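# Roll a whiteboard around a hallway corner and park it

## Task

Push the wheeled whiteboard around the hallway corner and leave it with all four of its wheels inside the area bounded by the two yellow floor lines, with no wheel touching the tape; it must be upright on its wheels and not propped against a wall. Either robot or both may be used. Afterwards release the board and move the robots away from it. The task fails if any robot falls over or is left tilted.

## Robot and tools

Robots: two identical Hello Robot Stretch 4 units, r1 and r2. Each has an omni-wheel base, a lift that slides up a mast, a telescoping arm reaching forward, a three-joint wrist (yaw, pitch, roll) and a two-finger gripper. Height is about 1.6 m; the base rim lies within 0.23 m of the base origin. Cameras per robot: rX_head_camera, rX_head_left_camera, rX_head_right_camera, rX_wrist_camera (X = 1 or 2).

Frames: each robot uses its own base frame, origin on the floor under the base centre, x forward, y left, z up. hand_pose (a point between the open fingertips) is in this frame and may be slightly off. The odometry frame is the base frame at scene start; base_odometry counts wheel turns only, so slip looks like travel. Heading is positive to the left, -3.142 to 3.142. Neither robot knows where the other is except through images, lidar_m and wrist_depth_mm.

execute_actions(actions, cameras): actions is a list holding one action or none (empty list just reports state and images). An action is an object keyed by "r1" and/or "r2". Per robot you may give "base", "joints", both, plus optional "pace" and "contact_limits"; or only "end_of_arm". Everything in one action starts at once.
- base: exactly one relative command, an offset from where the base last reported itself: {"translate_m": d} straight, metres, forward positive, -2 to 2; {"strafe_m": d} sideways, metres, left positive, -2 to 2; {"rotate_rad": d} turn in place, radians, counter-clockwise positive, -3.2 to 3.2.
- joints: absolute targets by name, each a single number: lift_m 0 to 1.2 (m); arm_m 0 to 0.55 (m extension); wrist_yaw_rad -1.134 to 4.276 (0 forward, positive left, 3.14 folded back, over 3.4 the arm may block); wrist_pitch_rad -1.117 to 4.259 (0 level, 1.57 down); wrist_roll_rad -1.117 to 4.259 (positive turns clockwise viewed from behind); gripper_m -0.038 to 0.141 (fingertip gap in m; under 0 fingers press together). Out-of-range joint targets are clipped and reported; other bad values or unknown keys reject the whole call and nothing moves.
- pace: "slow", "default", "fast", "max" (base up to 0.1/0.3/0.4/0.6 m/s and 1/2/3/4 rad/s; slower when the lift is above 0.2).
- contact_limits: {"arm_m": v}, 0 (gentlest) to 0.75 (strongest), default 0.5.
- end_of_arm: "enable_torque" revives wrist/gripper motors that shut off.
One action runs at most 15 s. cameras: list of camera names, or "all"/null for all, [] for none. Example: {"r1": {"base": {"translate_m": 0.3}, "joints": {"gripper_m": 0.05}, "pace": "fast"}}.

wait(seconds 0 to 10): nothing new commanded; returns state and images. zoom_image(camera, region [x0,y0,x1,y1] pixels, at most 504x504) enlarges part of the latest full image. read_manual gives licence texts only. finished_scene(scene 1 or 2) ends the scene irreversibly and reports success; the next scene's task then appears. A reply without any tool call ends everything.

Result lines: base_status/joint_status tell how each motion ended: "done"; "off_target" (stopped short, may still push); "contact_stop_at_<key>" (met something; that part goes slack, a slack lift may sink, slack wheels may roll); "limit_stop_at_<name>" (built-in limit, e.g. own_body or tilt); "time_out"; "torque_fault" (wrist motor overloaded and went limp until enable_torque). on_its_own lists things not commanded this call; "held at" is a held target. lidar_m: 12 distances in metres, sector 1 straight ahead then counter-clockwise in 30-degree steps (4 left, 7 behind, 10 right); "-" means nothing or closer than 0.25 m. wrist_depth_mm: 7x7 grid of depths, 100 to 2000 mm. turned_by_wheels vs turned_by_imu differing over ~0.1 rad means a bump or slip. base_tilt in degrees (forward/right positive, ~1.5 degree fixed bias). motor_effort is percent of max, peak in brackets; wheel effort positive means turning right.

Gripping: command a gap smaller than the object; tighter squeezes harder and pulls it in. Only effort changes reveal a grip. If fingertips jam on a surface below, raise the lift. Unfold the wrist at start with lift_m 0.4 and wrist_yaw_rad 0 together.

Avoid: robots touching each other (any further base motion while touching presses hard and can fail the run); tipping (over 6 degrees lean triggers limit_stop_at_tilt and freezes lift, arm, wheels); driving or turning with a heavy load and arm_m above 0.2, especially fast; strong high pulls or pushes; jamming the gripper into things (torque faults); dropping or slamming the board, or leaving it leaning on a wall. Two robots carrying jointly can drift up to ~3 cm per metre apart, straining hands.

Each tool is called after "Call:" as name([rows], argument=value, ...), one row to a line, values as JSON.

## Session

Call:
execute_actions(actions=[])

Scene clock: 0.00 s.
r1.base_odometry: x=+0.000 y=+0.000 heading=+0.000 (m, m, rad; r1's odometry frame)
r1.turned_by_wheels: +0.000 (rad since the last result)
r1.turned_by_imu: +0.000 (rad since the last result)
r1.base_tilt: forward=+0.1 right=-0.1 (deg)
r1.lidar_m: 0.93 1.40 1.75 0.83 0.63 0.62 0.67 1.02 1.23 1.15 0.87 0.88
r1.base_status: not commanded
r1.joint_positions: lift_m=+0.292 arm_m=-0.002 wrist_yaw_rad=+3.081 wrist_pitch_rad=+0.007 wrist_roll_rad=+0.003 gripper_m=+0.057
r1.joint_status: not commanded
r1.motor_effort: lift_m=+19 arm_m=+0 wrist_yaw_rad=+1 wrist_pitch_rad=-4 wrist_roll_rad=+0 gripper_m=-3 wheel_0=+0 wheel_1=+0 wheel_2=+1 (%)
r1.hand_pose: x=-0.1142 y=+0.1047 z=+0.4681 quat_wxyz=(+0.030, -0.003, +0.002, +1.000) (m; r1's base frame)
r1.wrist_depth_mm: - 143 946 820 707 621 569 / - 142 931 820 707 627 564 / - 131 276 798 699 615 559 / 109 140 878 798 691 615 559 / 1281 1060 917 788 691 609 554 / 1397 1098 213 778 661 603 549 / 1205 1078 891 732 661 597 549
r2.base_odometry: x=+0.000 y=+0.000 heading=+0.000 (m, m, rad; r2's odometry frame)
r2.turned_by_wheels: +0.000 (rad since the last result)
r2.turned_by_imu: +0.000 (rad since the last result)
r2.base_tilt: forward=+0.6 right=+0.4 (deg)
r2.lidar_m: 0.68 0.67 0.79 0.68 0.69 0.81 0.79 1.56 0.91 0.77 0.77 0.79
r2.base_status: not commanded
r2.joint_positions: lift_m=+0.155 arm_m=+0.000 wrist_yaw_rad=+3.109 wrist_pitch_rad=-0.015 wrist_roll_rad=-0.019 gripper_m=+0.057
r2.joint_status: not commanded
r2.motor_effort: lift_m=+18 arm_m=-1 wrist_yaw_rad=+0 wrist_pitch_rad=-7 wrist_roll_rad=-1 gripper_m=-4 wheel_0=+0 wheel_1=+0 wheel_2=+0 (%)
r2.hand_pose: x=-0.1149 y=+0.0967 z=+0.3379 quat_wxyz=(+0.016, +0.007, -0.010, +1.000) (m; r2's base frame)
r2.wrist_depth_mm: - 142 917 976 1025 878 683 / - 130 263 976 1025 878 683 / - 121 167 976 1025 891 683 / 106 141 214 960 1042 878 676 / 216 - 1808 960 1042 878 676 / 1025 1255 197 946 199 878 691 / 750 820 842 144 842 778 668
pictures: r1_head_camera, r1_head_left_camera, r1_head_right_camera, r1_wrist_camera, r2_head_camera, r2_head_left_camera, r2_head_right_camera, r2_wrist_camera
Images, in order (width x height): r1_head_camera 420x560, r1_head_left_camera 420x672, r1_head_right_camera 420x672, r1_wrist_camera 616x392, r2_head_camera 420x560, r2_head_left_camera 420x672, r2_head_right_camera 420x672, r2_wrist_camera 616x392.

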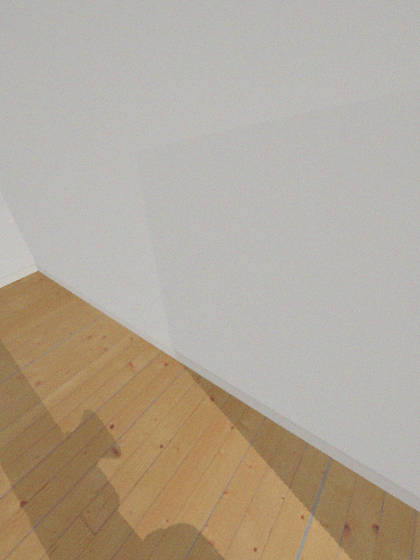

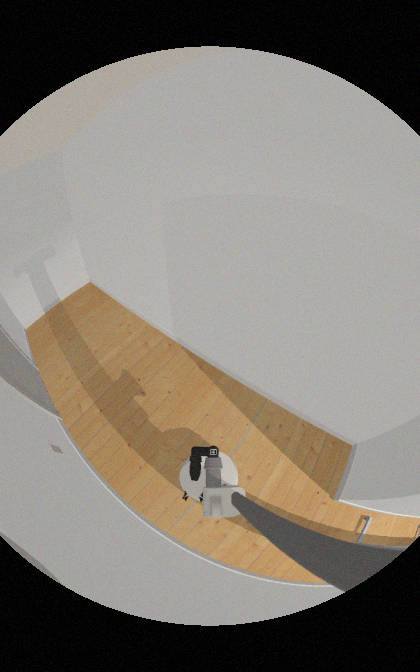

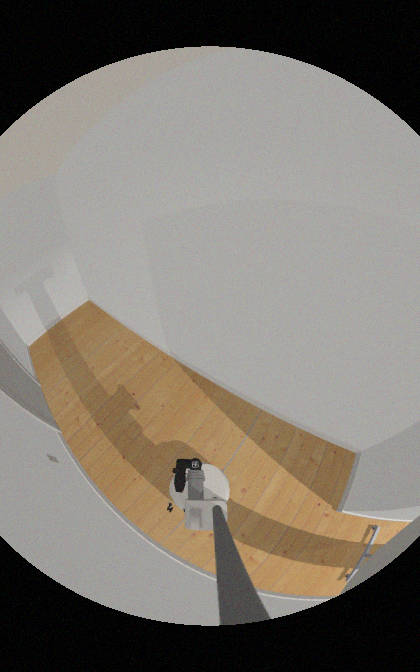

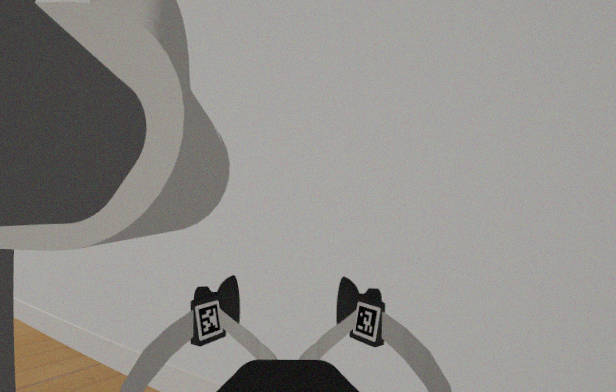

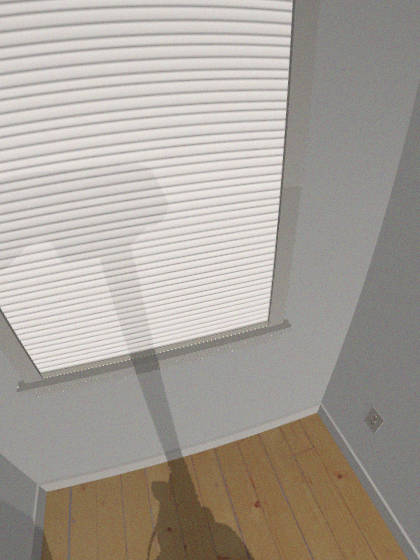

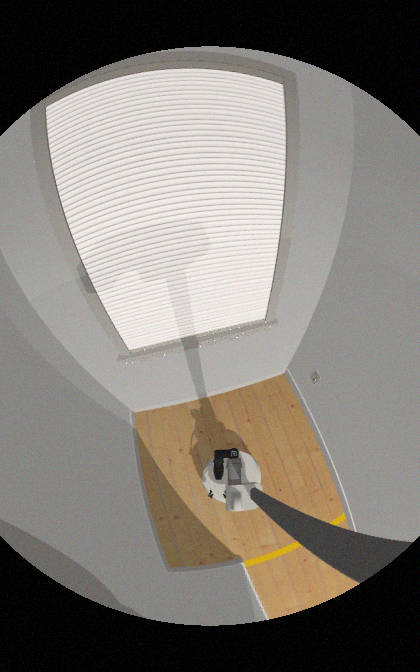

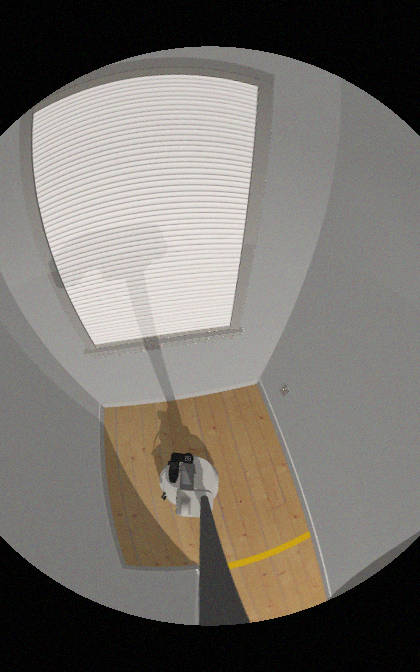

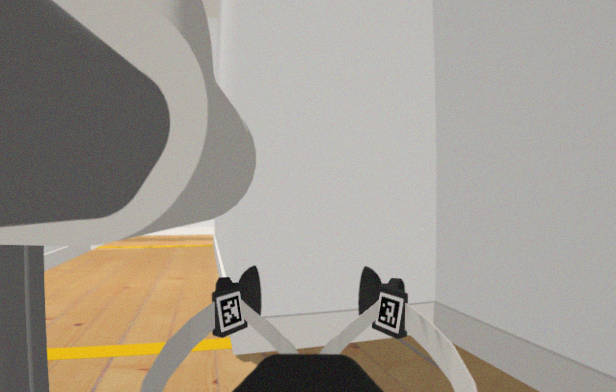

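Call:
execute_actions([
  {"r1": {"base": {"rotate_rad": -2.2}, "joints": {"lift_m": 0.4, "wrist_yaw_rad": 0, "gripper_m": 0.14}, "pace": "fast"}, "r2": {"base": {"rotate_rad": -2.917}, "joints": {"lift_m": 0.4, "wrist_yaw_rad": 0, "gripper_m": 0.14}, "pace": "fast"}},
], cameras=["r1_head_camera", "r2_head_camera", "r1_wrist_camera"])

Scene clock: 2.90 s.
r1.base_odometry: x=+0.000 y=+0.000 heading=-2.199 (m, m, rad; r1's odometry frame)
r1.turned_by_wheels: -2.199 (rad since the last result)
r1.turned_by_imu: -2.228 (rad since the last result)
r1.base_tilt: forward=+0.1 right=+0.0 (deg)
r1.lidar_m: 1.22 1.25 0.92 0.86 0.91 1.26 2.55 0.91 0.63 0.62 0.64 0.90
r1.base_status: done
r1.joint_positions: lift_m=+0.400 arm_m=-0.002 wrist_yaw_rad=+0.000 wrist_pitch_rad=+0.007 wrist_roll_rad=+0.003 gripper_m=+0.140
r1.joint_status: all done
r1.motor_effort: lift_m=+22(25) arm_m=+0(0) wrist_yaw_rad=+0(4) wrist_pitch_rad=-3(5) wrist_roll_rad=+1(1) gripper_m=+0(5) wheel_0=+6(12) wheel_1=+2(11) wheel_2=+4(13) (%)
r1.hand_pose: x=+0.4570 y=-0.0873 z=+0.5760 quat_wxyz=(+1.000, +0.002, +0.003, +0.000) (m; r1's base frame)
r1.wrist_depth_mm: 960 976 1756 - 1983 1008 715 / 960 976 1808 - 1983 1025 723 / 960 960 1863 - 1921 1025 732 / 946 960 1863 - 1921 1025 732 / 946 960 1983 - 1983 1025 723 / 931 213 1661 - 221 931 715 / 931 931 1366 150 1464 931 707
r2.base_odometry: x=+0.000 y=+0.000 heading=-2.917 (m, m, rad; r2's odometry frame)
r2.turned_by_wheels: -2.917 (rad since the last result)
r2.turned_by_imu: -2.848 (rad since the last result)
r2.base_tilt: forward=+0.5 right=+0.5 (deg)
r2.lidar_m: 0.79 1.14 0.80 0.77 0.81 0.72 0.68 0.72 0.71 0.68 0.71 0.79
r2.base_status: done
r2.joint_positions: lift_m=+0.400 arm_m=+0.000 wrist_yaw_rad=+0.001 wrist_pitch_rad=-0.015 wrist_roll_rad=-0.019 gripper_m=+0.140
r2.joint_status: all done
r2.motor_effort: lift_m=+19(20) arm_m=+0(0) wrist_yaw_rad=-2(9) wrist_pitch_rad=-7(8) wrist_roll_rad=-1(0) gripper_m=+0(4) wheel_0=-1(8) wheel_1=-1(7) wheel_2=-2(9) (%)
r2.hand_pose: x=+0.4592 y=-0.0873 z=+0.5824 quat_wxyz=(+1.000, -0.010, -0.007, +0.000) (m; r2's base frame)
r2.wrist_depth_mm: 1205 1708 - - 564 564 569 / 1229 1808 - - 564 569 564 / 1205 1808 - - 569 569 569 / 1229 1756 - - 569 569 564 / 1205 1863 - - 569 569 564 / 1205 1464 1708 1708 564 559 564 / 1182 1336 1430 146 564 569 564
pictures: r1_head_camera, r1_wrist_camera, r2_head_camera
Images, in order (width x height): r1_head_camera 420x560, r1_wrist_camera 616x392, r2_head_camera 420x560.

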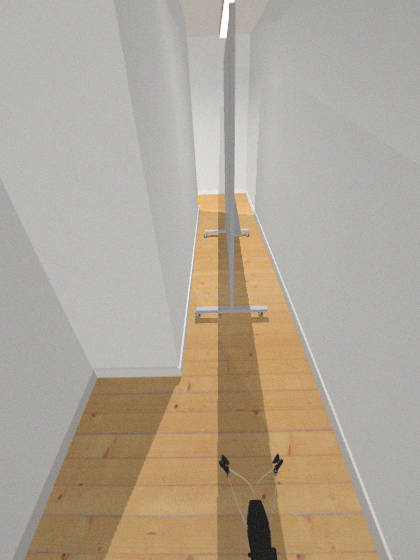

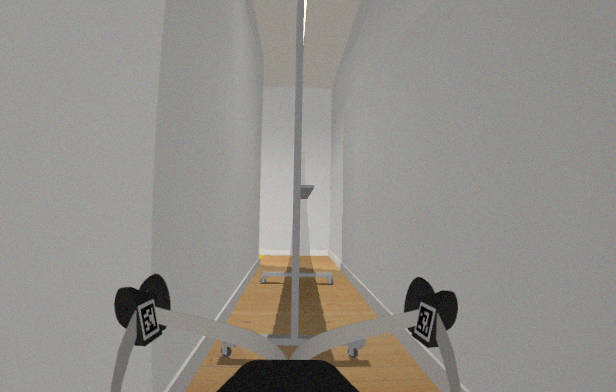

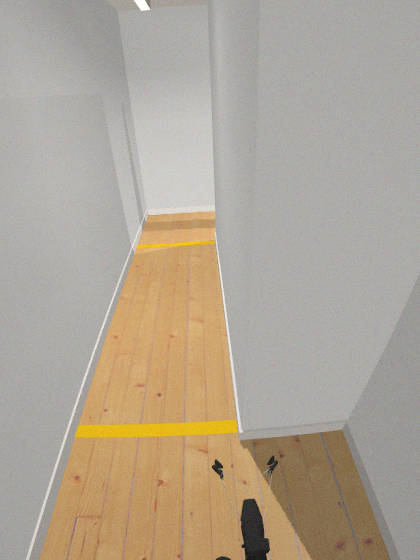

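Call:
execute_actions([
  {"r1": {"base": {"strafe_m": -0.035}, "pace": "fast"}, "r2": {"base": {"strafe_m": 0.42}, "pace": "max"}},
], cameras=["r2_head_camera"])

Call:
execute_actions([
  {"r1": {"base": {"translate_m": 0.95}, "joints": {"arm_m": 0.15}, "pace": "max"}, "r2": {"base": {"translate_m": 1.3}, "pace": "max"}},
], cameras=["r1_head_camera", "r2_head_camera", "r1_wrist_camera"])

Scene clock: 6.20 s.
r1.base_odometry: x=-0.028 y=+0.021 heading=-2.199 (m, m, rad; r1's odometry frame)
r1.turned_by_wheels: +0.000 (rad since the last result)
r1.turned_by_imu: +0.001 (rad since the last result)
r1.base_tilt: forward=+0.1 right=+0.0 (deg)
r1.lidar_m: 1.27 1.23 0.94 0.90 0.93 1.30 2.64 0.86 0.61 0.58 0.61 0.84
r1.base_status: done
r1.joint_positions: lift_m=+0.400 arm_m=-0.002 wrist_yaw_rad=+0.000 wrist_pitch_rad=+0.007 wrist_roll_rad=+0.003 gripper_m=+0.140
r1.joint_status: not commanded
r1.motor_effort: lift_m=+22(21) arm_m=+0(0) wrist_yaw_rad=+0(1) wrist_pitch_rad=-5(5) wrist_roll_rad=+1(1) gripper_m=+0(1) wheel_0=+0(17) wheel_1=+2(12) wheel_2=+0(3) (%)
r1.hand_pose: x=+0.4570 y=-0.0874 z=+0.5760 quat_wxyz=(+1.000, +0.002, +0.003, +0.000) (m; r1's base frame)
r1.wrist_depth_mm: 960 976 1921 - 1863 960 668 / 960 976 1983 - 1863 960 683 / 960 960 - - 1863 960 683 / 946 976 - - 1863 960 683 / 931 960 - - 1808 960 683 / 931 213 1808 - 221 866 668 / 931 931 1366 150 1499 866 661
r2.base_odometry: x=+0.093 y=-0.410 heading=-2.917 (m, m, rad; r2's odometry frame)
r2.turned_by_wheels: +0.000 (rad since the last result)
r2.turned_by_imu: +0.001 (rad since the last result)
r2.base_tilt: forward=+0.5 right=+0.4 (deg)
r2.lidar_m: 1.55 0.54 0.37 0.35 0.38 0.52 0.68 0.72 1.00 1.10 1.12 0.95
r2.base_status: done
r2.joint_positions: lift_m=+0.400 arm_m=+0.000 wrist_yaw_rad=+0.000 wrist_pitch_rad=-0.015 wrist_roll_rad=-0.019 gripper_m=+0.140
r2.joint_status: not commanded
r2.motor_effort: lift_m=+19(19) arm_m=-1(1) wrist_yaw_rad=-1(2) wrist_pitch_rad=-7(6) wrist_roll_rad=-1(0) gripper_m=+0(1) wheel_0=+1(12) wheel_1=-1(11) wheel_2=+0(0) (%)
r2.hand_pose: x=+0.4591 y=-0.0874 z=+0.5824 quat_wxyz=(+1.000, -0.010, -0.007, +0.000) (m; r2's base frame)
r2.wrist_depth_mm: 647 946 1921 - 1921 931 647 / 661 960 1983 - 1921 931 654 / 661 976 1983 - 1921 946 661 / 661 976 1983 - 1983 946 668 / 661 976 1983 - 1921 946 661 / 661 788 1499 - 1499 759 654 / 654 891 1308 146 1336 854 647
pictures: r2_head_camera
Images, in order (width x height): r2_head_camera 420x560.

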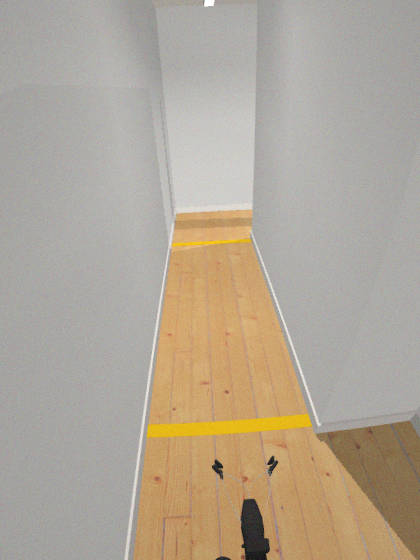

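Scene clock: 10.17 s.
r1.base_odometry: x=-0.586 y=-0.748 heading=-2.198 (m, m, rad; r1's odometry frame)
r1.turned_by_wheels: +0.001 (rad since the last result)
r1.turned_by_imu: +0.004 (rad since the last result)
r1.base_tilt: forward=+0.1 right=+0.0 (deg)
r1.lidar_m: 0.79 0.47 0.39 0.89 0.96 1.31 2.36 0.84 0.60 0.58 0.61 0.80
r1.base_status: done
r1.joint_positions: lift_m=+0.400 arm_m=+0.149 wrist_yaw_rad=+0.000 wrist_pitch_rad=+0.007 wrist_roll_rad=+0.003 gripper_m=+0.140
r1.joint_status: all done
r1.motor_effort: lift_m=+22(22) arm_m=+7(15) wrist_yaw_rad=+1(1) wrist_pitch_rad=-3(3) wrist_roll_rad=+1(1) gripper_m=-1(0) wheel_0=+4(11) wheel_1=+1(9) wheel_2=+1(19) (%)
r1.hand_pose: x=+0.6081 y=-0.0874 z=+0.5760 quat_wxyz=(+1.000, +0.002, +0.003, +0.000) (m; r1's base frame)
r1.wrist_depth_mm: 597 866 1983 - 1863 946 668 / 585 891 1983 - 1863 946 676 / 597 917 - 647 1808 946 676 / 603 904 - - 1863 960 676 / 597 931 - - 1808 946 668 / 597 213 1808 - 222 878 661 / 609 878 1366 151 1464 854 654
r2.base_odometry: x=-1.174 y=-0.699 heading=-2.917 (m, m, rad; r2's odometry frame)
r2.turned_by_wheels: +0.000 (rad since the last result)
r2.turned_by_imu: +0.000 (rad since the last result)
r2.base_tilt: forward=+0.6 right=+0.4 (deg)
r2.lidar_m: 1.60 0.56 0.40 0.37 0.40 0.56 1.49 1.64 0.55 0.51 0.54 0.74
r2.base_status: done
r2.joint_positions: lift_m=+0.400 arm_m=+0.000 wrist_yaw_rad=+0.000 wrist_pitch_rad=-0.015 wrist_roll_rad=-0.019 gripper_m=+0.140
r2.joint_status: not commanded
r2.motor_effort: lift_m=+19(19) arm_m=+0(1) wrist_yaw_rad=-1(1) wrist_pitch_rad=-8(6) wrist_roll_rad=+0(0) gripper_m=-1(1) wheel_0=-1(8) wheel_1=-2(9) wheel_2=+1(10) (%)
r2.hand_pose: x=+0.4591 y=-0.0874 z=+0.5824 quat_wxyz=(+1.000, -0.010, -0.007, +0.000) (m; r2's base frame)
r2.wrist_depth_mm: 668 960 1983 - - 904 634 / 676 991 - - - 904 634 / 683 991 - - - 904 640 / 683 1008 - - - 917 647 / 683 991 - - - 917 647 / 676 809 1537 - 1430 741 634 / 668 904 1336 146 1366 831 627
pictures: r1_head_camera, r1_wrist_camera, r2_head_camera
Images, in order (width x height): r1_head_camera 420x560, r1_wrist_camera 616x392, r2_head_camera 420x560.

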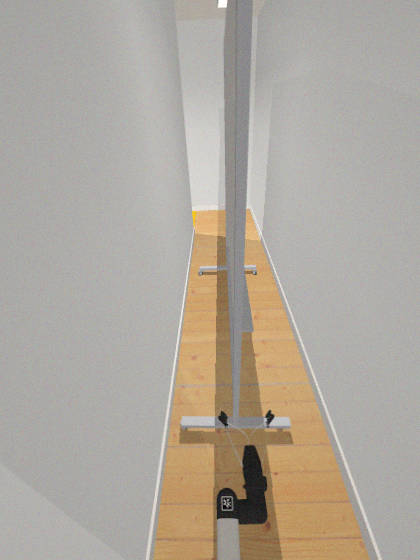

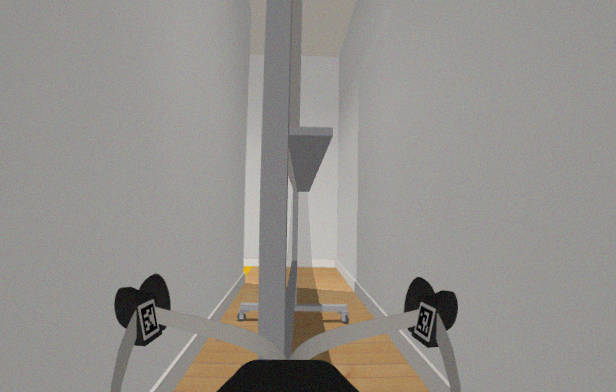

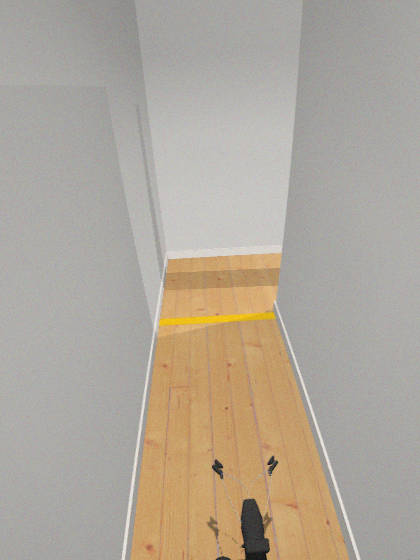

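Call:
execute_actions([
  {"r1": {"base": {"translate_m": 0.145}, "joints": {"arm_m": 0.2, "gripper_m": 0.09, "wrist_yaw_rad": 0.05}}, "r2": {"base": {"rotate_rad": 0.018}, "joints": {"wrist_yaw_rad": 0.4}}},
], cameras=["r1_wrist_camera"])

Scene clock: 12.77 s.
r1.base_odometry: x=-0.671 y=-0.865 heading=-2.198 (m, m, rad; r1's odometry frame)
r1.turned_by_wheels: +0.000 (rad since the last result)
r1.turned_by_imu: +0.001 (rad since the last result)
r1.base_tilt: forward=+0.1 right=+0.1 (deg)
r1.lidar_m: 0.65 0.47 0.33 0.39 0.94 1.32 2.51 0.83 0.61 0.57 0.59 0.83
r1.base_status: done
r1.joint_positions: lift_m=+0.400 arm_m=+0.199 wrist_yaw_rad=+0.050 wrist_pitch_rad=+0.007 wrist_roll_rad=+0.003 gripper_m=+0.090
r1.joint_status: all done
r1.motor_effort: lift_m=+22(22) arm_m=+7(6) wrist_yaw_rad=+0(5) wrist_pitch_rad=-3(4) wrist_roll_rad=+1(1) gripper_m=-2(0) wheel_0=+4(10) wheel_1=+3(6) wheel_2=-2(11) (%)
r1.hand_pose: x=+0.6621 y=-0.0729 z=+0.5760 quat_wxyz=(+1.000, +0.001, +0.003, +0.025) (m; r1's base frame)
r1.wrist_depth_mm: 554 788 1499 319 - 1042 715 / 544 809 1430 304 1921 1060 723 / 549 809 1430 407 - 1060 723 / 554 820 1464 1042 - 1042 723 / 554 820 1499 - - 1042 723 / 554 759 213 946 220 1025 699 / 564 699 1255 170 1499 991 699
r2.base_odometry: x=-1.174 y=-0.699 heading=-2.899 (m, m, rad; r2's odometry frame)
r2.turned_by_wheels: +0.018 (rad since the last result)
r2.turned_by_imu: +0.018 (rad since the last result)
r2.base_tilt: forward=+0.6 right=+0.5 (deg)
r2.lidar_m: 1.48 0.55 0.38 0.37 0.39 0.56 1.67 1.64 0.54 0.51 0.53 0.74
r2.base_status: done
r2.joint_positions: lift_m=+0.400 arm_m=+0.000 wrist_yaw_rad=+0.399 wrist_pitch_rad=-0.015 wrist_roll_rad=-0.019 gripper_m=+0.140
r2.joint_status: all done
r2.motor_effort: lift_m=+19(19) arm_m=+0(0) wrist_yaw_rad=+1(7) wrist_pitch_rad=-6(6) wrist_roll_rad=+0(0) gripper_m=-1(0) wheel_0=-1(2) wheel_1=+0(7) wheel_2=+0(2) (%)
r2.hand_pose: x=+0.4704 y=+0.0317 z=+0.5824 quat_wxyz=(+0.980, -0.008, -0.009, +0.198) (m; r2's base frame)
r2.wrist_depth_mm: 424 530 715 1118 - - - / 427 535 732 1118 - - - / 430 535 732 1118 - - - / 430 530 723 1118 - - - / 430 535 732 1138 - - - / 427 477 654 1118 1618 1661 1921 / 424 508 723 146 1430 1336 1397
pictures: r1_wrist_camera
Images, in order (width x height): r1_wrist_camera 616x392.

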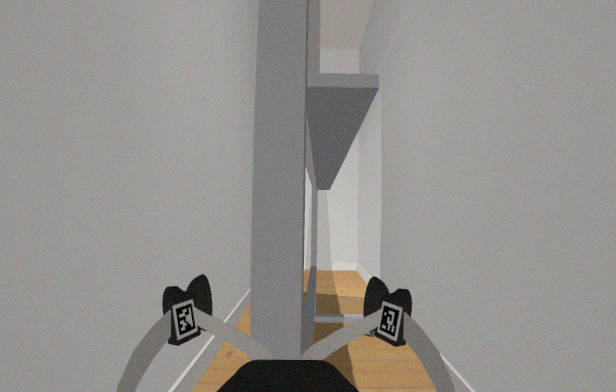

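Call:
execute_actions([
  {"r1": {"joints": {"gripper_m": 0.0}}, "r2": {"base": {"strafe_m": 0.055}}},
], cameras=["r1_wrist_camera"])

Call:
execute_actions([
  {"r1": {"base": {"translate_m": 0.7}}, "r2": {"base": {"translate_m": 1.1}, "pace": "max"}},
], cameras=["r1_head_camera", "r2_head_camera", "r2_head_right_camera"])

Scene clock: 14.60 s.
r1.base_odometry: x=-0.671 y=-0.866 heading=-2.197 (m, m, rad; r1's odometry frame)
r1.turned_by_wheels: +0.001 (rad since the last result)
r1.turned_by_imu: +0.001 (rad since the last result)
r1.base_tilt: forward=+0.2 right=+0.0 (deg)
r1.lidar_m: 0.64 0.47 0.33 0.38 0.97 1.30 2.49 0.84 0.61 0.58 0.61 0.84
r1.base_status: not commanded
r1.joint_positions: lift_m=+0.400 arm_m=+0.200 wrist_yaw_rad=+0.059 wrist_pitch_rad=+0.007 wrist_roll_rad=+0.003 gripper_m=+0.001
r1.joint_status: all done
r1.on_its_own: wrist_yaw_rad is at rest, and its effort (-25) is outside its rest range (-13 to +13)
r1.motor_effort: lift_m=+22(22) arm_m=+2(7) wrist_yaw_rad=-25(27) wrist_pitch_rad=-5(5) wrist_roll_rad=+1(1) gripper_m=-24(26) wheel_0=+5(4) wheel_1=+3(3) wheel_2=+5(5) (%)
r1.hand_pose: x=+0.6637 y=-0.0702 z=+0.5758 quat_wxyz=(+1.000, +0.001, +0.004, +0.030) (m; r1's base frame)
r1.wrist_depth_mm: 535 750 1464 214 - 1078 732 / 535 778 1537 213 1808 1098 741 / 539 788 1537 211 - 1118 750 / 544 788 1576 211 - 1078 750 / 544 788 1576 208 - 1078 741 / 539 788 202 207 1708 1060 732 / 544 634 1205 205 1366 976 715
r2.base_odometry: x=-1.161 y=-0.752 heading=-2.899 (m, m, rad; r2's odometry frame)
r2.turned_by_wheels: +0.000 (rad since the last result)
r2.turned_by_imu: +0.001 (rad since the last result)
r2.base_tilt: forward=+0.6 right=+0.4 (deg)
r2.lidar_m: 1.31 0.47 0.34 0.31 0.34 0.48 1.38 1.63 0.59 0.56 0.59 0.84
r2.base_status: done
r2.joint_positions: lift_m=+0.400 arm_m=+0.000 wrist_yaw_rad=+0.400 wrist_pitch_rad=-0.015 wrist_roll_rad=-0.019 gripper_m=+0.140
r2.joint_status: not commanded
r2.motor_effort: lift_m=+18(19) arm_m=-1(0) wrist_yaw_rad=+0(1) wrist_pitch_rad=-6(8) wrist_roll_rad=+0(0) gripper_m=-1(1) wheel_0=+1(9) wheel_1=+0(5) wheel_2=+0(1) (%)
r2.hand_pose: x=+0.4704 y=+0.0317 z=+0.5824 quat_wxyz=(+0.980, -0.008, -0.009, +0.198) (m; r2's base frame)
r2.wrist_depth_mm: 375 466 640 991 - - - / 375 469 640 976 - - - / 379 469 640 991 - - - / 379 473 640 991 - - - / 377 473 640 991 - - - / 377 418 580 991 1430 1661 1921 / 375 449 640 146 1397 1308 1397
pictures: r1_wrist_camera
Images, in order (width x height): r1_wrist_camera 616x392.

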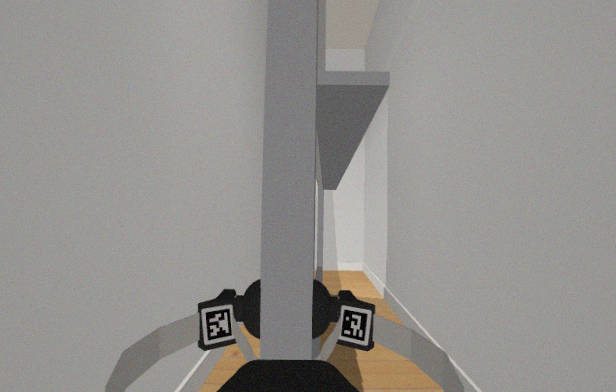

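Scene clock: 18.47 s.
r1.base_odometry: x=-1.082 y=-1.432 heading=-2.198 (m, m, rad; r1's odometry frame)
r1.turned_by_wheels: +0.000 (rad since the last result)
r1.turned_by_imu: +0.024 (rad since the last result)
r1.base_tilt: forward=+0.1 right=+0.0 (deg)
r1.lidar_m: 0.55 0.41 0.30 0.27 0.31 0.43 2.39 0.88 0.63 0.60 0.63 0.88
r1.base_status: done
r1.joint_positions: lift_m=+0.400 arm_m=+0.198 wrist_yaw_rad=+0.043 wrist_pitch_rad=+0.008 wrist_roll_rad=+0.003 gripper_m=+0.000
r1.joint_status: not commanded
r1.on_its_own: wrist_yaw_rad is at rest, and its effort (+19) is outside its rest range (-13 to +13)
r1.motor_effort: lift_m=+22(22) arm_m=+10(14) wrist_yaw_rad=+19(68) wrist_pitch_rad=-8(9) wrist_roll_rad=+1(1) gripper_m=-15(23) wheel_0=+4(17) wheel_1=+2(17) wheel_2=-11(31) (%)
r1.hand_pose: x=+0.6611 y=-0.0749 z=+0.5756 quat_wxyz=(+1.000, +0.001, +0.004, +0.022) (m; r1's base frame)
r1.wrist_depth_mm: 500 707 1229 120 211 1138 768 / 500 723 1255 119 334 1160 778 / 500 732 1138 118 1921 1160 788 / 504 741 1160 118 - 1138 788 / 504 741 1160 117 - 1138 778 / 500 741 183 117 1863 1118 768 / 512 591 173 116 179 1098 750
r2.base_odometry: x=-2.229 y=-1.016 heading=-2.899 (m, m, rad; r2's odometry frame)
r2.turned_by_wheels: +0.000 (rad since the last result)
r2.turned_by_imu: +0.000 (rad since the last result)
r2.base_tilt: forward=+0.6 right=+0.4 (deg)
r2.lidar_m: 1.26 0.46 0.33 0.30 0.33 0.47 1.42 0.83 0.61 0.58 0.60 0.84
r2.base_status: done
r2.joint_positions: lift_m=+0.400 arm_m=+0.000 wrist_yaw_rad=+0.400 wrist_pitch_rad=-0.015 wrist_roll_rad=-0.019 gripper_m=+0.140
r2.joint_status: not commanded
r2.motor_effort: lift_m=+19(19) arm_m=+0(1) wrist_yaw_rad=+0(0) wrist_pitch_rad=-8(6) wrist_roll_rad=-1(0) gripper_m=+0(1) wheel_0=+0(9) wheel_1=+0(3) wheel_2=+0(11) (%)
r2.hand_pose: x=+0.4704 y=+0.0318 z=+0.5824 quat_wxyz=(+0.980, -0.008, -0.009, +0.198) (m; r2's base frame)
r2.wrist_depth_mm: 368 459 627 976 1366 1229 1138 / 370 459 627 960 1366 1229 1138 / 370 462 634 976 1336 1229 1138 / 373 466 627 976 1336 1229 1138 / 370 462 627 976 1336 1255 1138 / 370 413 574 960 1308 1160 1138 / 366 439 627 146 1308 1205 1138
pictures: r1_head_camera, r2_head_camera, r2_head_right_camera
Images, in order (width x height): r1_head_camera 420x560, r2_head_camera 420x560, r2_head_right_camera 420x672.

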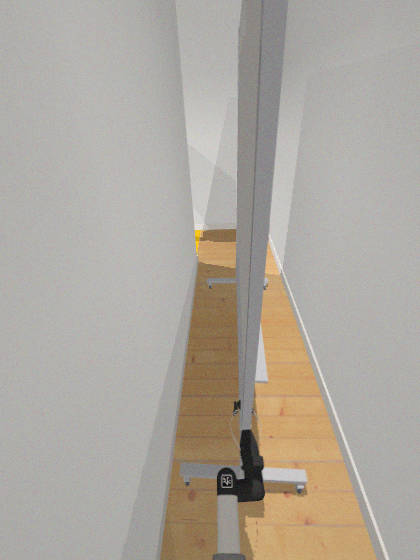

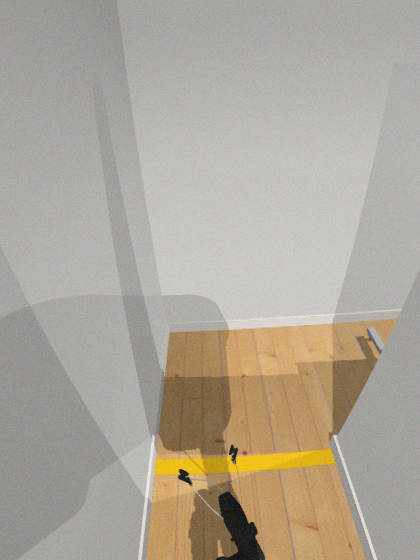

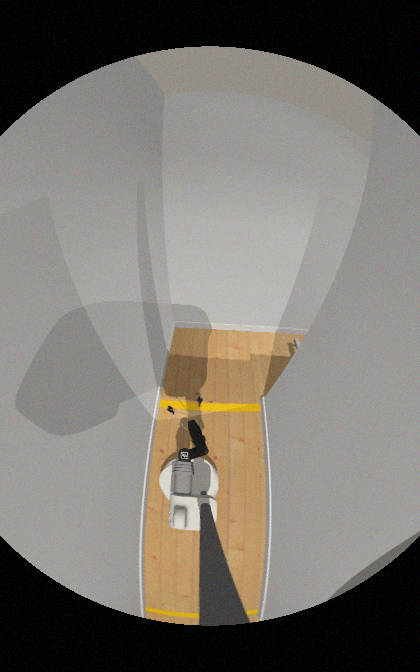

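Call:
zoom_image(camera="r1_head_camera", region=[170, 215, 310, 335])

Call:
zoom_image(camera="r1_head_camera", region=[140, 380, 380, 560])

Region (170, 215, 310, 335) of r1_head_camera's 420x560 image, scaled by 3.600, with more detail than that image has; it fills the top 432 rows of this view, and the rest is white.

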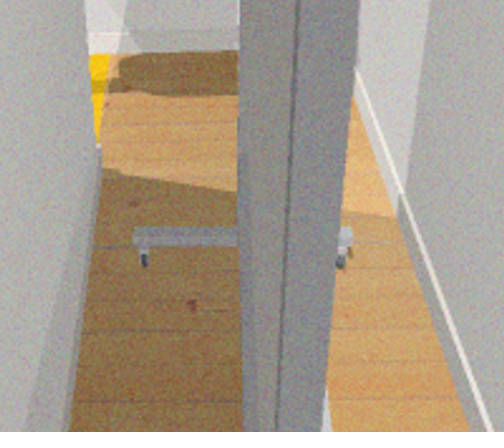

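Region (140, 380, 380, 560) of r1_head_camera's 420x560 image, scaled by 2.100, with more detail than that image has; it fills the top 378 rows of this view, and the rest is white.

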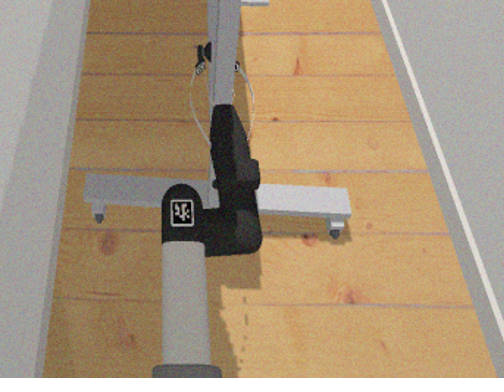

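Call:
execute_actions([
  {"r1": {"base": {"strafe_m": -0.165}, "joints": {"gripper_m": 0.04}, "pace": "slow"}},
], cameras=["r1_wrist_camera"])

Call:
execute_actions([
  {"r1": {"base": {"rotate_rad": -0.028}, "joints": {"wrist_yaw_rad": 0.2}, "pace": "slow"}},
], cameras=["r1_head_camera", "r1_wrist_camera"])

Scene clock: 23.20 s.
r1.base_odometry: x=-1.215 y=-1.336 heading=-2.196 (m, m, rad; r1's odometry frame)
r1.turned_by_wheels: +0.001 (rad since the last result)
r1.turned_by_imu: +0.007 (rad since the last result)
r1.base_tilt: forward=+0.1 right=+0.0 (deg)
r1.lidar_m: 0.55 0.64 0.47 0.45 0.48 0.66 1.66 0.63 0.44 0.42 0.45 0.65
r1.base_status: done
r1.joint_positions: lift_m=+0.400 arm_m=+0.199 wrist_yaw_rad=+0.059 wrist_pitch_rad=+0.009 wrist_roll_rad=+0.003 gripper_m=+0.040
r1.joint_status: all done
r1.on_its_own: wrist_yaw_rad is at rest, and its effort (-24) is outside its rest range (-13 to +13)
r1.motor_effort: lift_m=+22(21) arm_m=+6(10) wrist_yaw_rad=-24(37) wrist_pitch_rad=-9(10) wrist_roll_rad=+1(2) gripper_m=-7(15) wheel_0=+14(21) wheel_1=-1(4) wheel_2=+3(11) (%)
r1.hand_pose: x=+0.6629 y=-0.0703 z=+0.5755 quat_wxyz=(+1.000, +0.001, +0.004, +0.029) (m; r1's base frame)
r1.wrist_depth_mm: 683 960 1430 133 759 866 585 / 668 960 1464 133 1336 866 580 / 691 991 1499 132 - 866 585 / 683 991 1499 131 - 878 580 / 691 991 1499 130 - 866 580 / 683 976 187 129 1430 842 569 / 691 798 1308 129 1308 831 574
r2.base_odometry: x=-2.229 y=-1.016 heading=-2.899 (m, m, rad; r2's odometry frame)
r2.turned_by_wheels: +0.000 (rad since the last result)
r2.turned_by_imu: +0.001 (rad since the last result)
r2.base_tilt: forward=+0.6 right=+0.4 (deg)
r2.lidar_m: 1.26 0.44 0.30 0.31 0.33 0.46 1.42 0.83 0.60 0.56 0.62 0.83
r2.base_status: not commanded
r2.joint_positions: lift_m=+0.400 arm_m=+0.000 wrist_yaw_rad=+0.400 wrist_pitch_rad=-0.015 wrist_roll_rad=-0.019 gripper_m=+0.140
r2.joint_status: not commanded
r2.motor_effort: lift_m=+19(19) arm_m=+0(0) wrist_yaw_rad=+0(0) wrist_pitch_rad=-8(8) wrist_roll_rad=+0(0) gripper_m=-1(1) wheel_0=+0(0) wheel_1=+0(0) wheel_2=+0(0) (%)
r2.hand_pose: x=+0.4704 y=+0.0318 z=+0.5824 quat_wxyz=(+0.980, -0.008, -0.009, +0.198) (m; r2's base frame)
r2.wrist_depth_mm: 368 459 627 976 1366 1229 1138 / 368 459 627 976 1366 1229 1138 / 370 462 634 960 1366 1229 1138 / 370 462 627 960 1336 1229 1138 / 370 462 627 976 1366 1229 1138 / 368 413 569 976 1308 1182 1138 / 368 439 621 146 1336 1205 1118
pictures: r1_wrist_camera
Images, in order (width x height): r1_wrist_camera 616x392.

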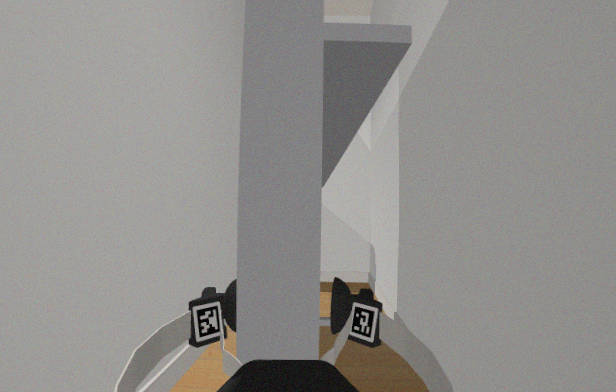

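Scene clock: 23.90 s.
r1.base_odometry: x=-1.215 y=-1.336 heading=-2.224 (m, m, rad; r1's odometry frame)
r1.turned_by_wheels: -0.028 (rad since the last result)
r1.turned_by_imu: -0.028 (rad since the last result)
r1.base_tilt: forward=+0.2 right=+0.0 (deg)
r1.lidar_m: 0.55 0.67 0.48 0.44 0.47 0.67 1.79 0.65 0.47 0.42 0.44 0.62
r1.base_status: done
r1.joint_positions: lift_m=+0.400 arm_m=+0.199 wrist_yaw_rad=+0.195 wrist_pitch_rad=+0.008 wrist_roll_rad=+0.003 gripper_m=+0.040
r1.joint_status: all done
r1.on_its_own: wrist_yaw_rad is at rest, and its effort (+15) is outside its rest range (-13 to +13)
r1.motor_effort: lift_m=+22(22) arm_m=+6(6) wrist_yaw_rad=+15(21) wrist_pitch_rad=-8(9) wrist_roll_rad=+1(1) gripper_m=-7(7) wheel_0=+2(16) wheel_1=+3(8) wheel_2=-3(6) (%)
r1.hand_pose: x=+0.6697 y=-0.0299 z=+0.5757 quat_wxyz=(+0.995, +0.001, +0.004, +0.097) (m; r1's base frame)
r1.wrist_depth_mm: 627 842 1255 133 224 1078 661 / 615 854 1281 132 327 1098 668 / 621 842 1308 131 - 1118 676 / 627 866 1308 131 - 1118 683 / 627 854 1336 130 - 1098 668 / 621 854 198 129 1863 1078 661 / 627 741 1160 128 1366 1060 647
r2.base_odometry: x=-2.229 y=-1.016 heading=-2.899 (m, m, rad; r2's odometry frame)
r2.turned_by_wheels: +0.000 (rad since the last result)
r2.turned_by_imu: +0.000 (rad since the last result)
r2.base_tilt: forward=+0.6 right=+0.4 (deg)
r2.lidar_m: 1.27 0.47 0.32 0.30 0.33 0.46 1.42 0.85 0.60 0.56 0.61 0.82
r2.base_status: not commanded
r2.joint_positions: lift_m=+0.400 arm_m=+0.000 wrist_yaw_rad=+0.400 wrist_pitch_rad=-0.015 wrist_roll_rad=-0.019 gripper_m=+0.140
r2.joint_status: not commanded
r2.motor_effort: lift_m=+19(19) arm_m=+0(0) wrist_yaw_rad=+0(0) wrist_pitch_rad=-6(7) wrist_roll_rad=-1(1) gripper_m=-1(0) wheel_0=+0(0) wheel_1=+0(0) wheel_2=+0(0) (%)
r2.hand_pose: x=+0.4704 y=+0.0318 z=+0.5824 quat_wxyz=(+0.980, -0.008, -0.009, +0.198) (m; r2's base frame)
r2.wrist_depth_mm: 366 459 627 976 1366 1229 1138 / 370 459 634 960 1366 1229 1118 / 370 462 634 976 1366 1229 1138 / 373 462 627 960 1336 1229 1160 / 370 462 627 976 1366 1255 1138 / 368 410 569 960 1308 1182 1138 / 366 439 627 146 1336 1205 1138
pictures: r1_head_camera, r1_wrist_camera
Images, in order (width x height): r1_head_camera 420x560, r1_wrist_camera 616x392.

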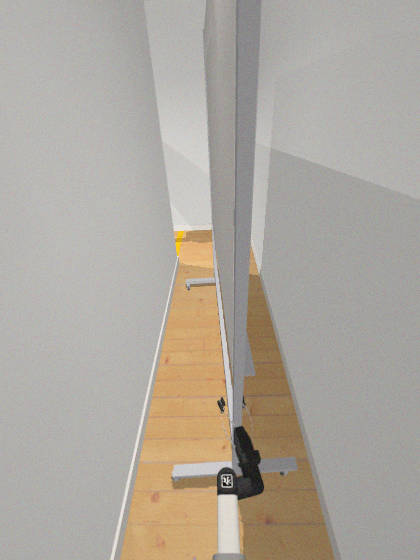

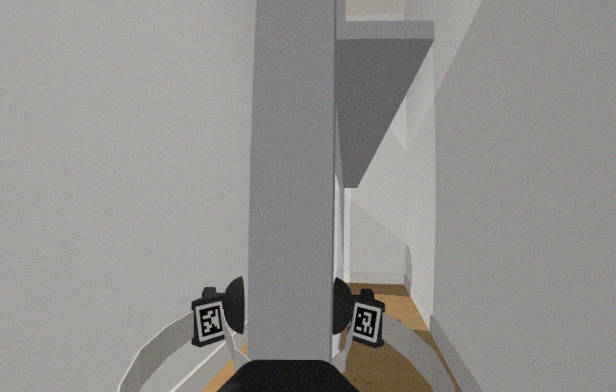

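Call:
zoom_image(camera="r1_head_camera", region=[150, 215, 290, 335])

Call:
zoom_image(camera="r1_head_camera", region=[110, 380, 350, 560])

Region (150, 215, 290, 335) of r1_head_camera's 420x560 image, scaled by 3.600, with more detail than that image has; it fills the top 432 rows of this view, and the rest is white.

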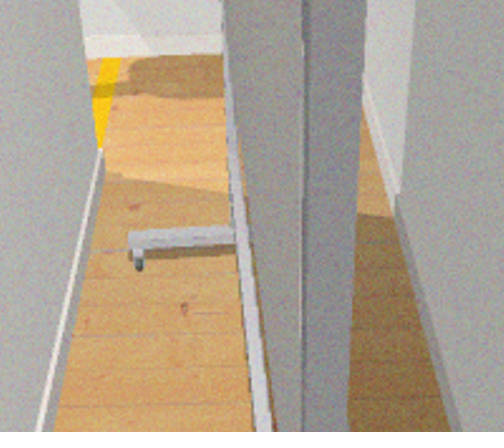

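Region (110, 380, 350, 560) of r1_head_camera's 420x560 image, scaled by 2.100, with more detail than that image has; it fills the top 378 rows of this view, and the rest is white.

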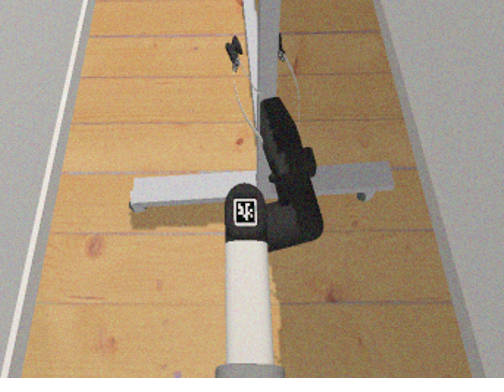

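Call:
execute_actions([
  {"r1": {"base": {"translate_m": 0.6}}},
], cameras=["r1_head_camera", "r2_head_camera"])

Scene clock: 27.57 s.
r1.base_odometry: x=-1.579 y=-1.812 heading=-2.224 (m, m, rad; r1's odometry frame)
r1.turned_by_wheels: +0.000 (rad since the last result)
r1.turned_by_imu: +0.011 (rad since the last result)
r1.base_tilt: forward=+0.1 right=+0.0 (deg)
r1.lidar_m: 0.56 0.65 0.46 0.44 0.48 0.65 1.77 0.63 0.46 0.44 0.47 0.65
r1.base_status: done
r1.joint_positions: lift_m=+0.400 arm_m=+0.199 wrist_yaw_rad=+0.198 wrist_pitch_rad=+0.007 wrist_roll_rad=+0.003 gripper_m=+0.040
r1.joint_status: not commanded
r1.motor_effort: lift_m=+22(23) arm_m=+6(6) wrist_yaw_rad=+7(26) wrist_pitch_rad=-6(7) wrist_roll_rad=+1(1) gripper_m=-10(11) wheel_0=+6(15) wheel_1=+5(13) wheel_2=-8(25) (%)
r1.hand_pose: x=+0.6698 y=-0.0290 z=+0.5759 quat_wxyz=(+0.995, +0.001, +0.004, +0.099) (m; r1's base frame)
r1.wrist_depth_mm: 603 798 1205 121 210 1160 707 / 597 809 1118 120 324 1160 715 / 603 809 1138 120 - 1205 723 / 603 831 1160 119 - 1205 715 / 603 820 1138 119 - 1205 723 / 597 820 185 118 - 1160 707 / 609 723 181 117 1366 1138 683
r2.base_odometry: x=-2.229 y=-1.016 heading=-2.899 (m, m, rad; r2's odometry frame)
r2.turned_by_wheels: +0.000 (rad since the last result)
r2.turned_by_imu: +0.001 (rad since the last result)
r2.base_tilt: forward=+0.6 right=+0.5 (deg)
r2.lidar_m: 1.28 0.45 0.33 0.30 0.32 0.47 1.41 0.84 0.61 0.58 0.60 0.86
r2.base_status: not commanded
r2.joint_positions: lift_m=+0.400 arm_m=+0.000 wrist_yaw_rad=+0.400 wrist_pitch_rad=-0.015 wrist_roll_rad=-0.019 gripper_m=+0.140
r2.joint_status: not commanded
r2.motor_effort: lift_m=+18(18) arm_m=+0(0) wrist_yaw_rad=+0(0) wrist_pitch_rad=-6(7) wrist_roll_rad=-1(1) gripper_m=-1(1) wheel_0=+0(0) wheel_1=+0(0) wheel_2=-1(0) (%)
r2.hand_pose: x=+0.4704 y=+0.0318 z=+0.5824 quat_wxyz=(+0.980, -0.008, -0.009, +0.198) (m; r2's base frame)
r2.wrist_depth_mm: 366 455 621 976 1366 1205 1138 / 368 459 627 976 1336 1229 1138 / 370 462 634 960 1366 1229 1138 / 373 462 627 960 1366 1255 1138 / 370 462 627 976 1366 1255 1138 / 370 410 569 976 1308 1205 1138 / 366 439 627 146 1336 1205 1138
pictures: r1_head_camera, r2_head_camera
Images, in order (width x height): r1_head_camera 420x560, r2_head_camera 420x560.

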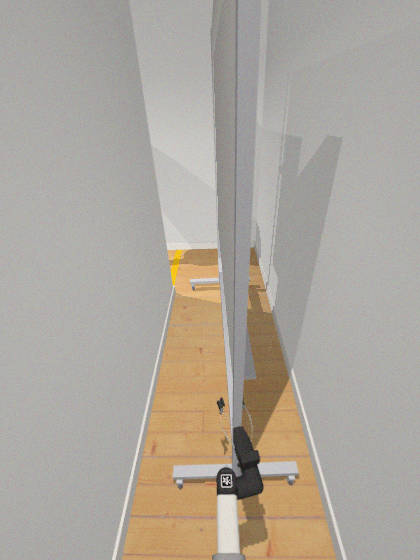

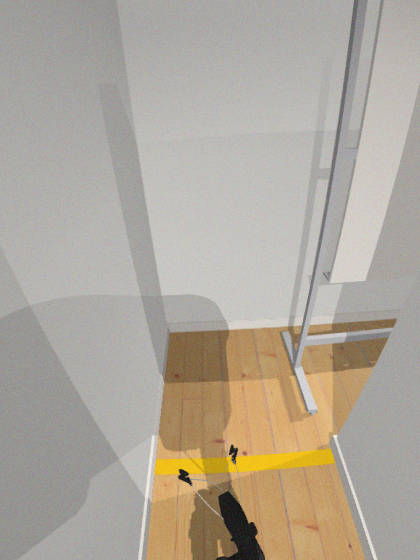

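Call:
execute_actions([
  {"r1": {"base": {"translate_m": 0.48}}, "r2": {"base": {"translate_m": 0.45}}},
], cameras=["r1_head_camera", "r2_head_camera", "r2_wrist_camera"])

Scene clock: 31.93 s.
r1.base_odometry: x=-1.871 y=-2.193 heading=-2.223 (m, m, rad; r1's odometry frame)
r1.turned_by_wheels: +0.000 (rad since the last result)
r1.turned_by_imu: +0.006 (rad since the last result)
r1.base_tilt: forward=+0.1 right=+0.0 (deg)
r1.lidar_m: 0.55 0.65 0.46 0.44 0.47 0.65 1.72 0.64 0.46 0.44 0.46 0.67
r1.base_status: done
r1.joint_positions: lift_m=+0.400 arm_m=+0.199 wrist_yaw_rad=+0.198 wrist_pitch_rad=+0.007 wrist_roll_rad=+0.003 gripper_m=+0.040
r1.joint_status: not commanded
r1.motor_effort: lift_m=+22(22) arm_m=+6(6) wrist_yaw_rad=+7(24) wrist_pitch_rad=-6(6) wrist_roll_rad=+2(2) gripper_m=-9(11) wheel_0=+9(13) wheel_1=+3(12) wheel_2=-6(26) (%)
r1.hand_pose: x=+0.6698 y=-0.0291 z=+0.5759 quat_wxyz=(+0.995, +0.001, +0.004, +0.099) (m; r1's base frame)
r1.wrist_depth_mm: 591 788 1182 121 210 1138 723 / 585 788 1205 121 298 1229 732 / 591 798 1118 120 788 1255 750 / 591 809 1118 119 - 1255 732 / 591 809 1118 119 - 1229 732 / 591 798 189 118 - 1205 723 / 597 676 1025 117 1366 1160 707
r2.base_odometry: x=-2.666 y=-1.124 heading=-2.899 (m, m, rad; r2's odometry frame)
r2.turned_by_wheels: +0.000 (rad since the last result)
r2.turned_by_imu: +0.000 (rad since the last result)
r2.base_tilt: forward=+0.6 right=+0.4 (deg)
r2.lidar_m: 0.46 0.46 0.32 0.30 0.33 0.48 1.42 0.84 0.61 0.57 0.62 0.75
r2.base_status: done
r2.joint_positions: lift_m=+0.400 arm_m=+0.000 wrist_yaw_rad=+0.400 wrist_pitch_rad=-0.015 wrist_roll_rad=-0.019 gripper_m=+0.140
r2.joint_status: not commanded
r2.motor_effort: lift_m=+19(19) arm_m=-1(0) wrist_yaw_rad=+0(0) wrist_pitch_rad=-8(9) wrist_roll_rad=-1(1) gripper_m=-1(0) wheel_0=+0(6) wheel_1=-1(6) wheel_2=+0(5) (%)
r2.hand_pose: x=+0.4704 y=+0.0318 z=+0.5824 quat_wxyz=(+0.980, -0.008, -0.009, +0.198) (m; r2's base frame)
r2.wrist_depth_mm: 366 455 621 960 917 820 399 / 366 455 621 960 917 820 402 / 370 459 621 960 931 831 759 / 368 459 627 960 917 831 768 / 368 455 627 960 917 820 768 / 366 407 569 960 891 809 768 / 364 436 627 146 917 809 768
pictures: r1_head_camera, r2_head_camera, r2_wrist_camera
Images, in order (width x height): r1_head_camera 420x560, r2_head_camera 420x560, r2_wrist_camera 616x392.

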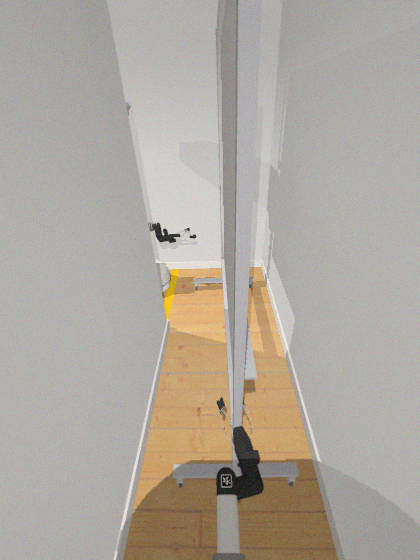

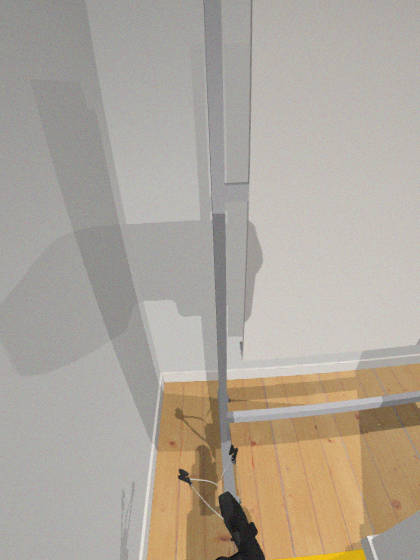

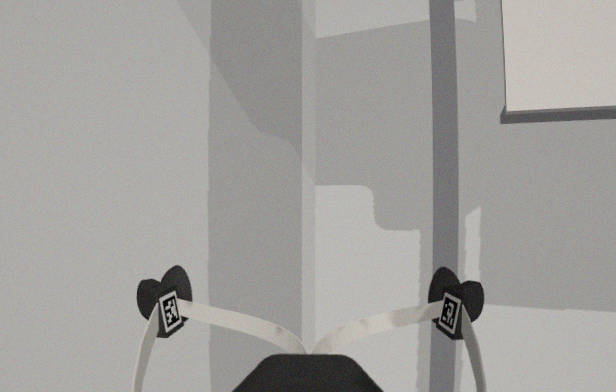

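Call:
execute_actions([
  {"r1": {"base": {"translate_m": 0.05}}, "r2": {"base": {"translate_m": 0.12}, "joints": {"arm_m": 0.15}}},
], cameras=["r2_head_camera", "r2_wrist_camera"])

Scene clock: 33.93 s.
r1.base_odometry: x=-1.901 y=-2.232 heading=-2.223 (m, m, rad; r1's odometry frame)
r1.turned_by_wheels: +0.000 (rad since the last result)
r1.turned_by_imu: +0.004 (rad since the last result)
r1.base_tilt: forward=+0.1 right=+0.0 (deg)
r1.lidar_m: 0.55 0.64 0.46 0.44 0.48 0.66 1.72 0.65 0.48 0.44 0.48 0.66
r1.base_status: done
r1.joint_positions: lift_m=+0.400 arm_m=+0.199 wrist_yaw_rad=+0.196 wrist_pitch_rad=+0.008 wrist_roll_rad=+0.003 gripper_m=+0.040
r1.joint_status: not commanded
r1.motor_effort: lift_m=+22(22) arm_m=+7(7) wrist_yaw_rad=+11(27) wrist_pitch_rad=-7(7) wrist_roll_rad=+2(2) gripper_m=-10(10) wheel_0=+5(14) wheel_1=+1(10) wheel_2=-5(26) (%)
r1.hand_pose: x=+0.6698 y=-0.0295 z=+0.5758 quat_wxyz=(+0.995, +0.001, +0.004, +0.098) (m; r1's base frame)
r1.wrist_depth_mm: 591 778 1182 121 210 1138 732 / 580 788 1182 121 298 1229 741 / 585 809 1118 120 798 1255 741 / 591 798 1118 119 - 1255 741 / 591 809 1118 119 - 1255 741 / 591 798 189 118 - 1205 723 / 597 676 1025 117 1366 1182 715
r2.base_odometry: x=-2.782 y=-1.153 heading=-2.899 (m, m, rad; r2's odometry frame)
r2.turned_by_wheels: +0.000 (rad since the last result)
r2.turned_by_imu: +0.000 (rad since the last result)
r2.base_tilt: forward=+0.5 right=+0.5 (deg)
r2.lidar_m: 0.34 0.44 0.31 0.29 0.32 0.47 1.39 0.84 0.60 0.58 0.85 0.63
r2.base_status: done
r2.joint_positions: lift_m=+0.400 arm_m=+0.149 wrist_yaw_rad=+0.400 wrist_pitch_rad=-0.015 wrist_roll_rad=-0.019 gripper_m=+0.140
r2.joint_status: all done
r2.motor_effort: lift_m=+19(19) arm_m=+7(7) wrist_yaw_rad=+0(1) wrist_pitch_rad=-8(7) wrist_roll_rad=-1(0) gripper_m=-1(1) wheel_0=+1(2) wheel_1=+1(3) wheel_2=+0(7) (%)
r2.hand_pose: x=+0.6195 y=+0.0318 z=+0.5824 quat_wxyz=(+0.980, -0.008, -0.009, +0.199) (m; r2's base frame)
r2.wrist_depth_mm: 364 452 615 723 634 231 224 / 364 452 621 723 634 597 554 / 366 459 627 732 640 597 554 / 368 459 621 723 640 603 559 / 366 455 627 732 634 591 559 / 366 404 564 732 216 569 554 / 364 433 615 146 647 591 549
pictures: r2_head_camera, r2_wrist_camera
Images, in order (width x height): r2_head_camera 420x560, r2_wrist_camera 616x392.

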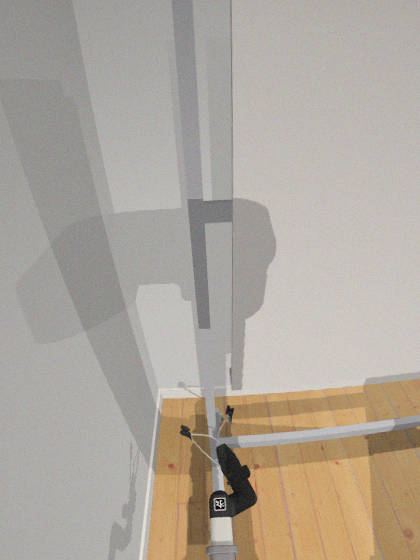

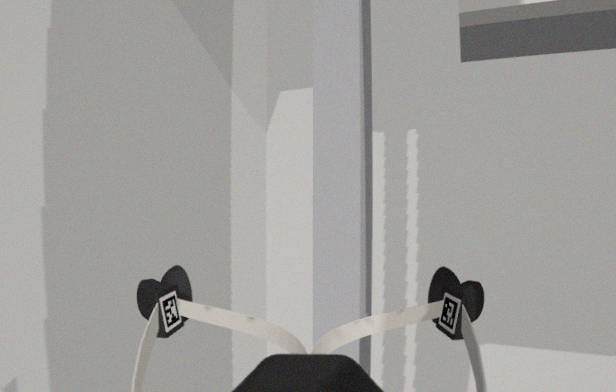

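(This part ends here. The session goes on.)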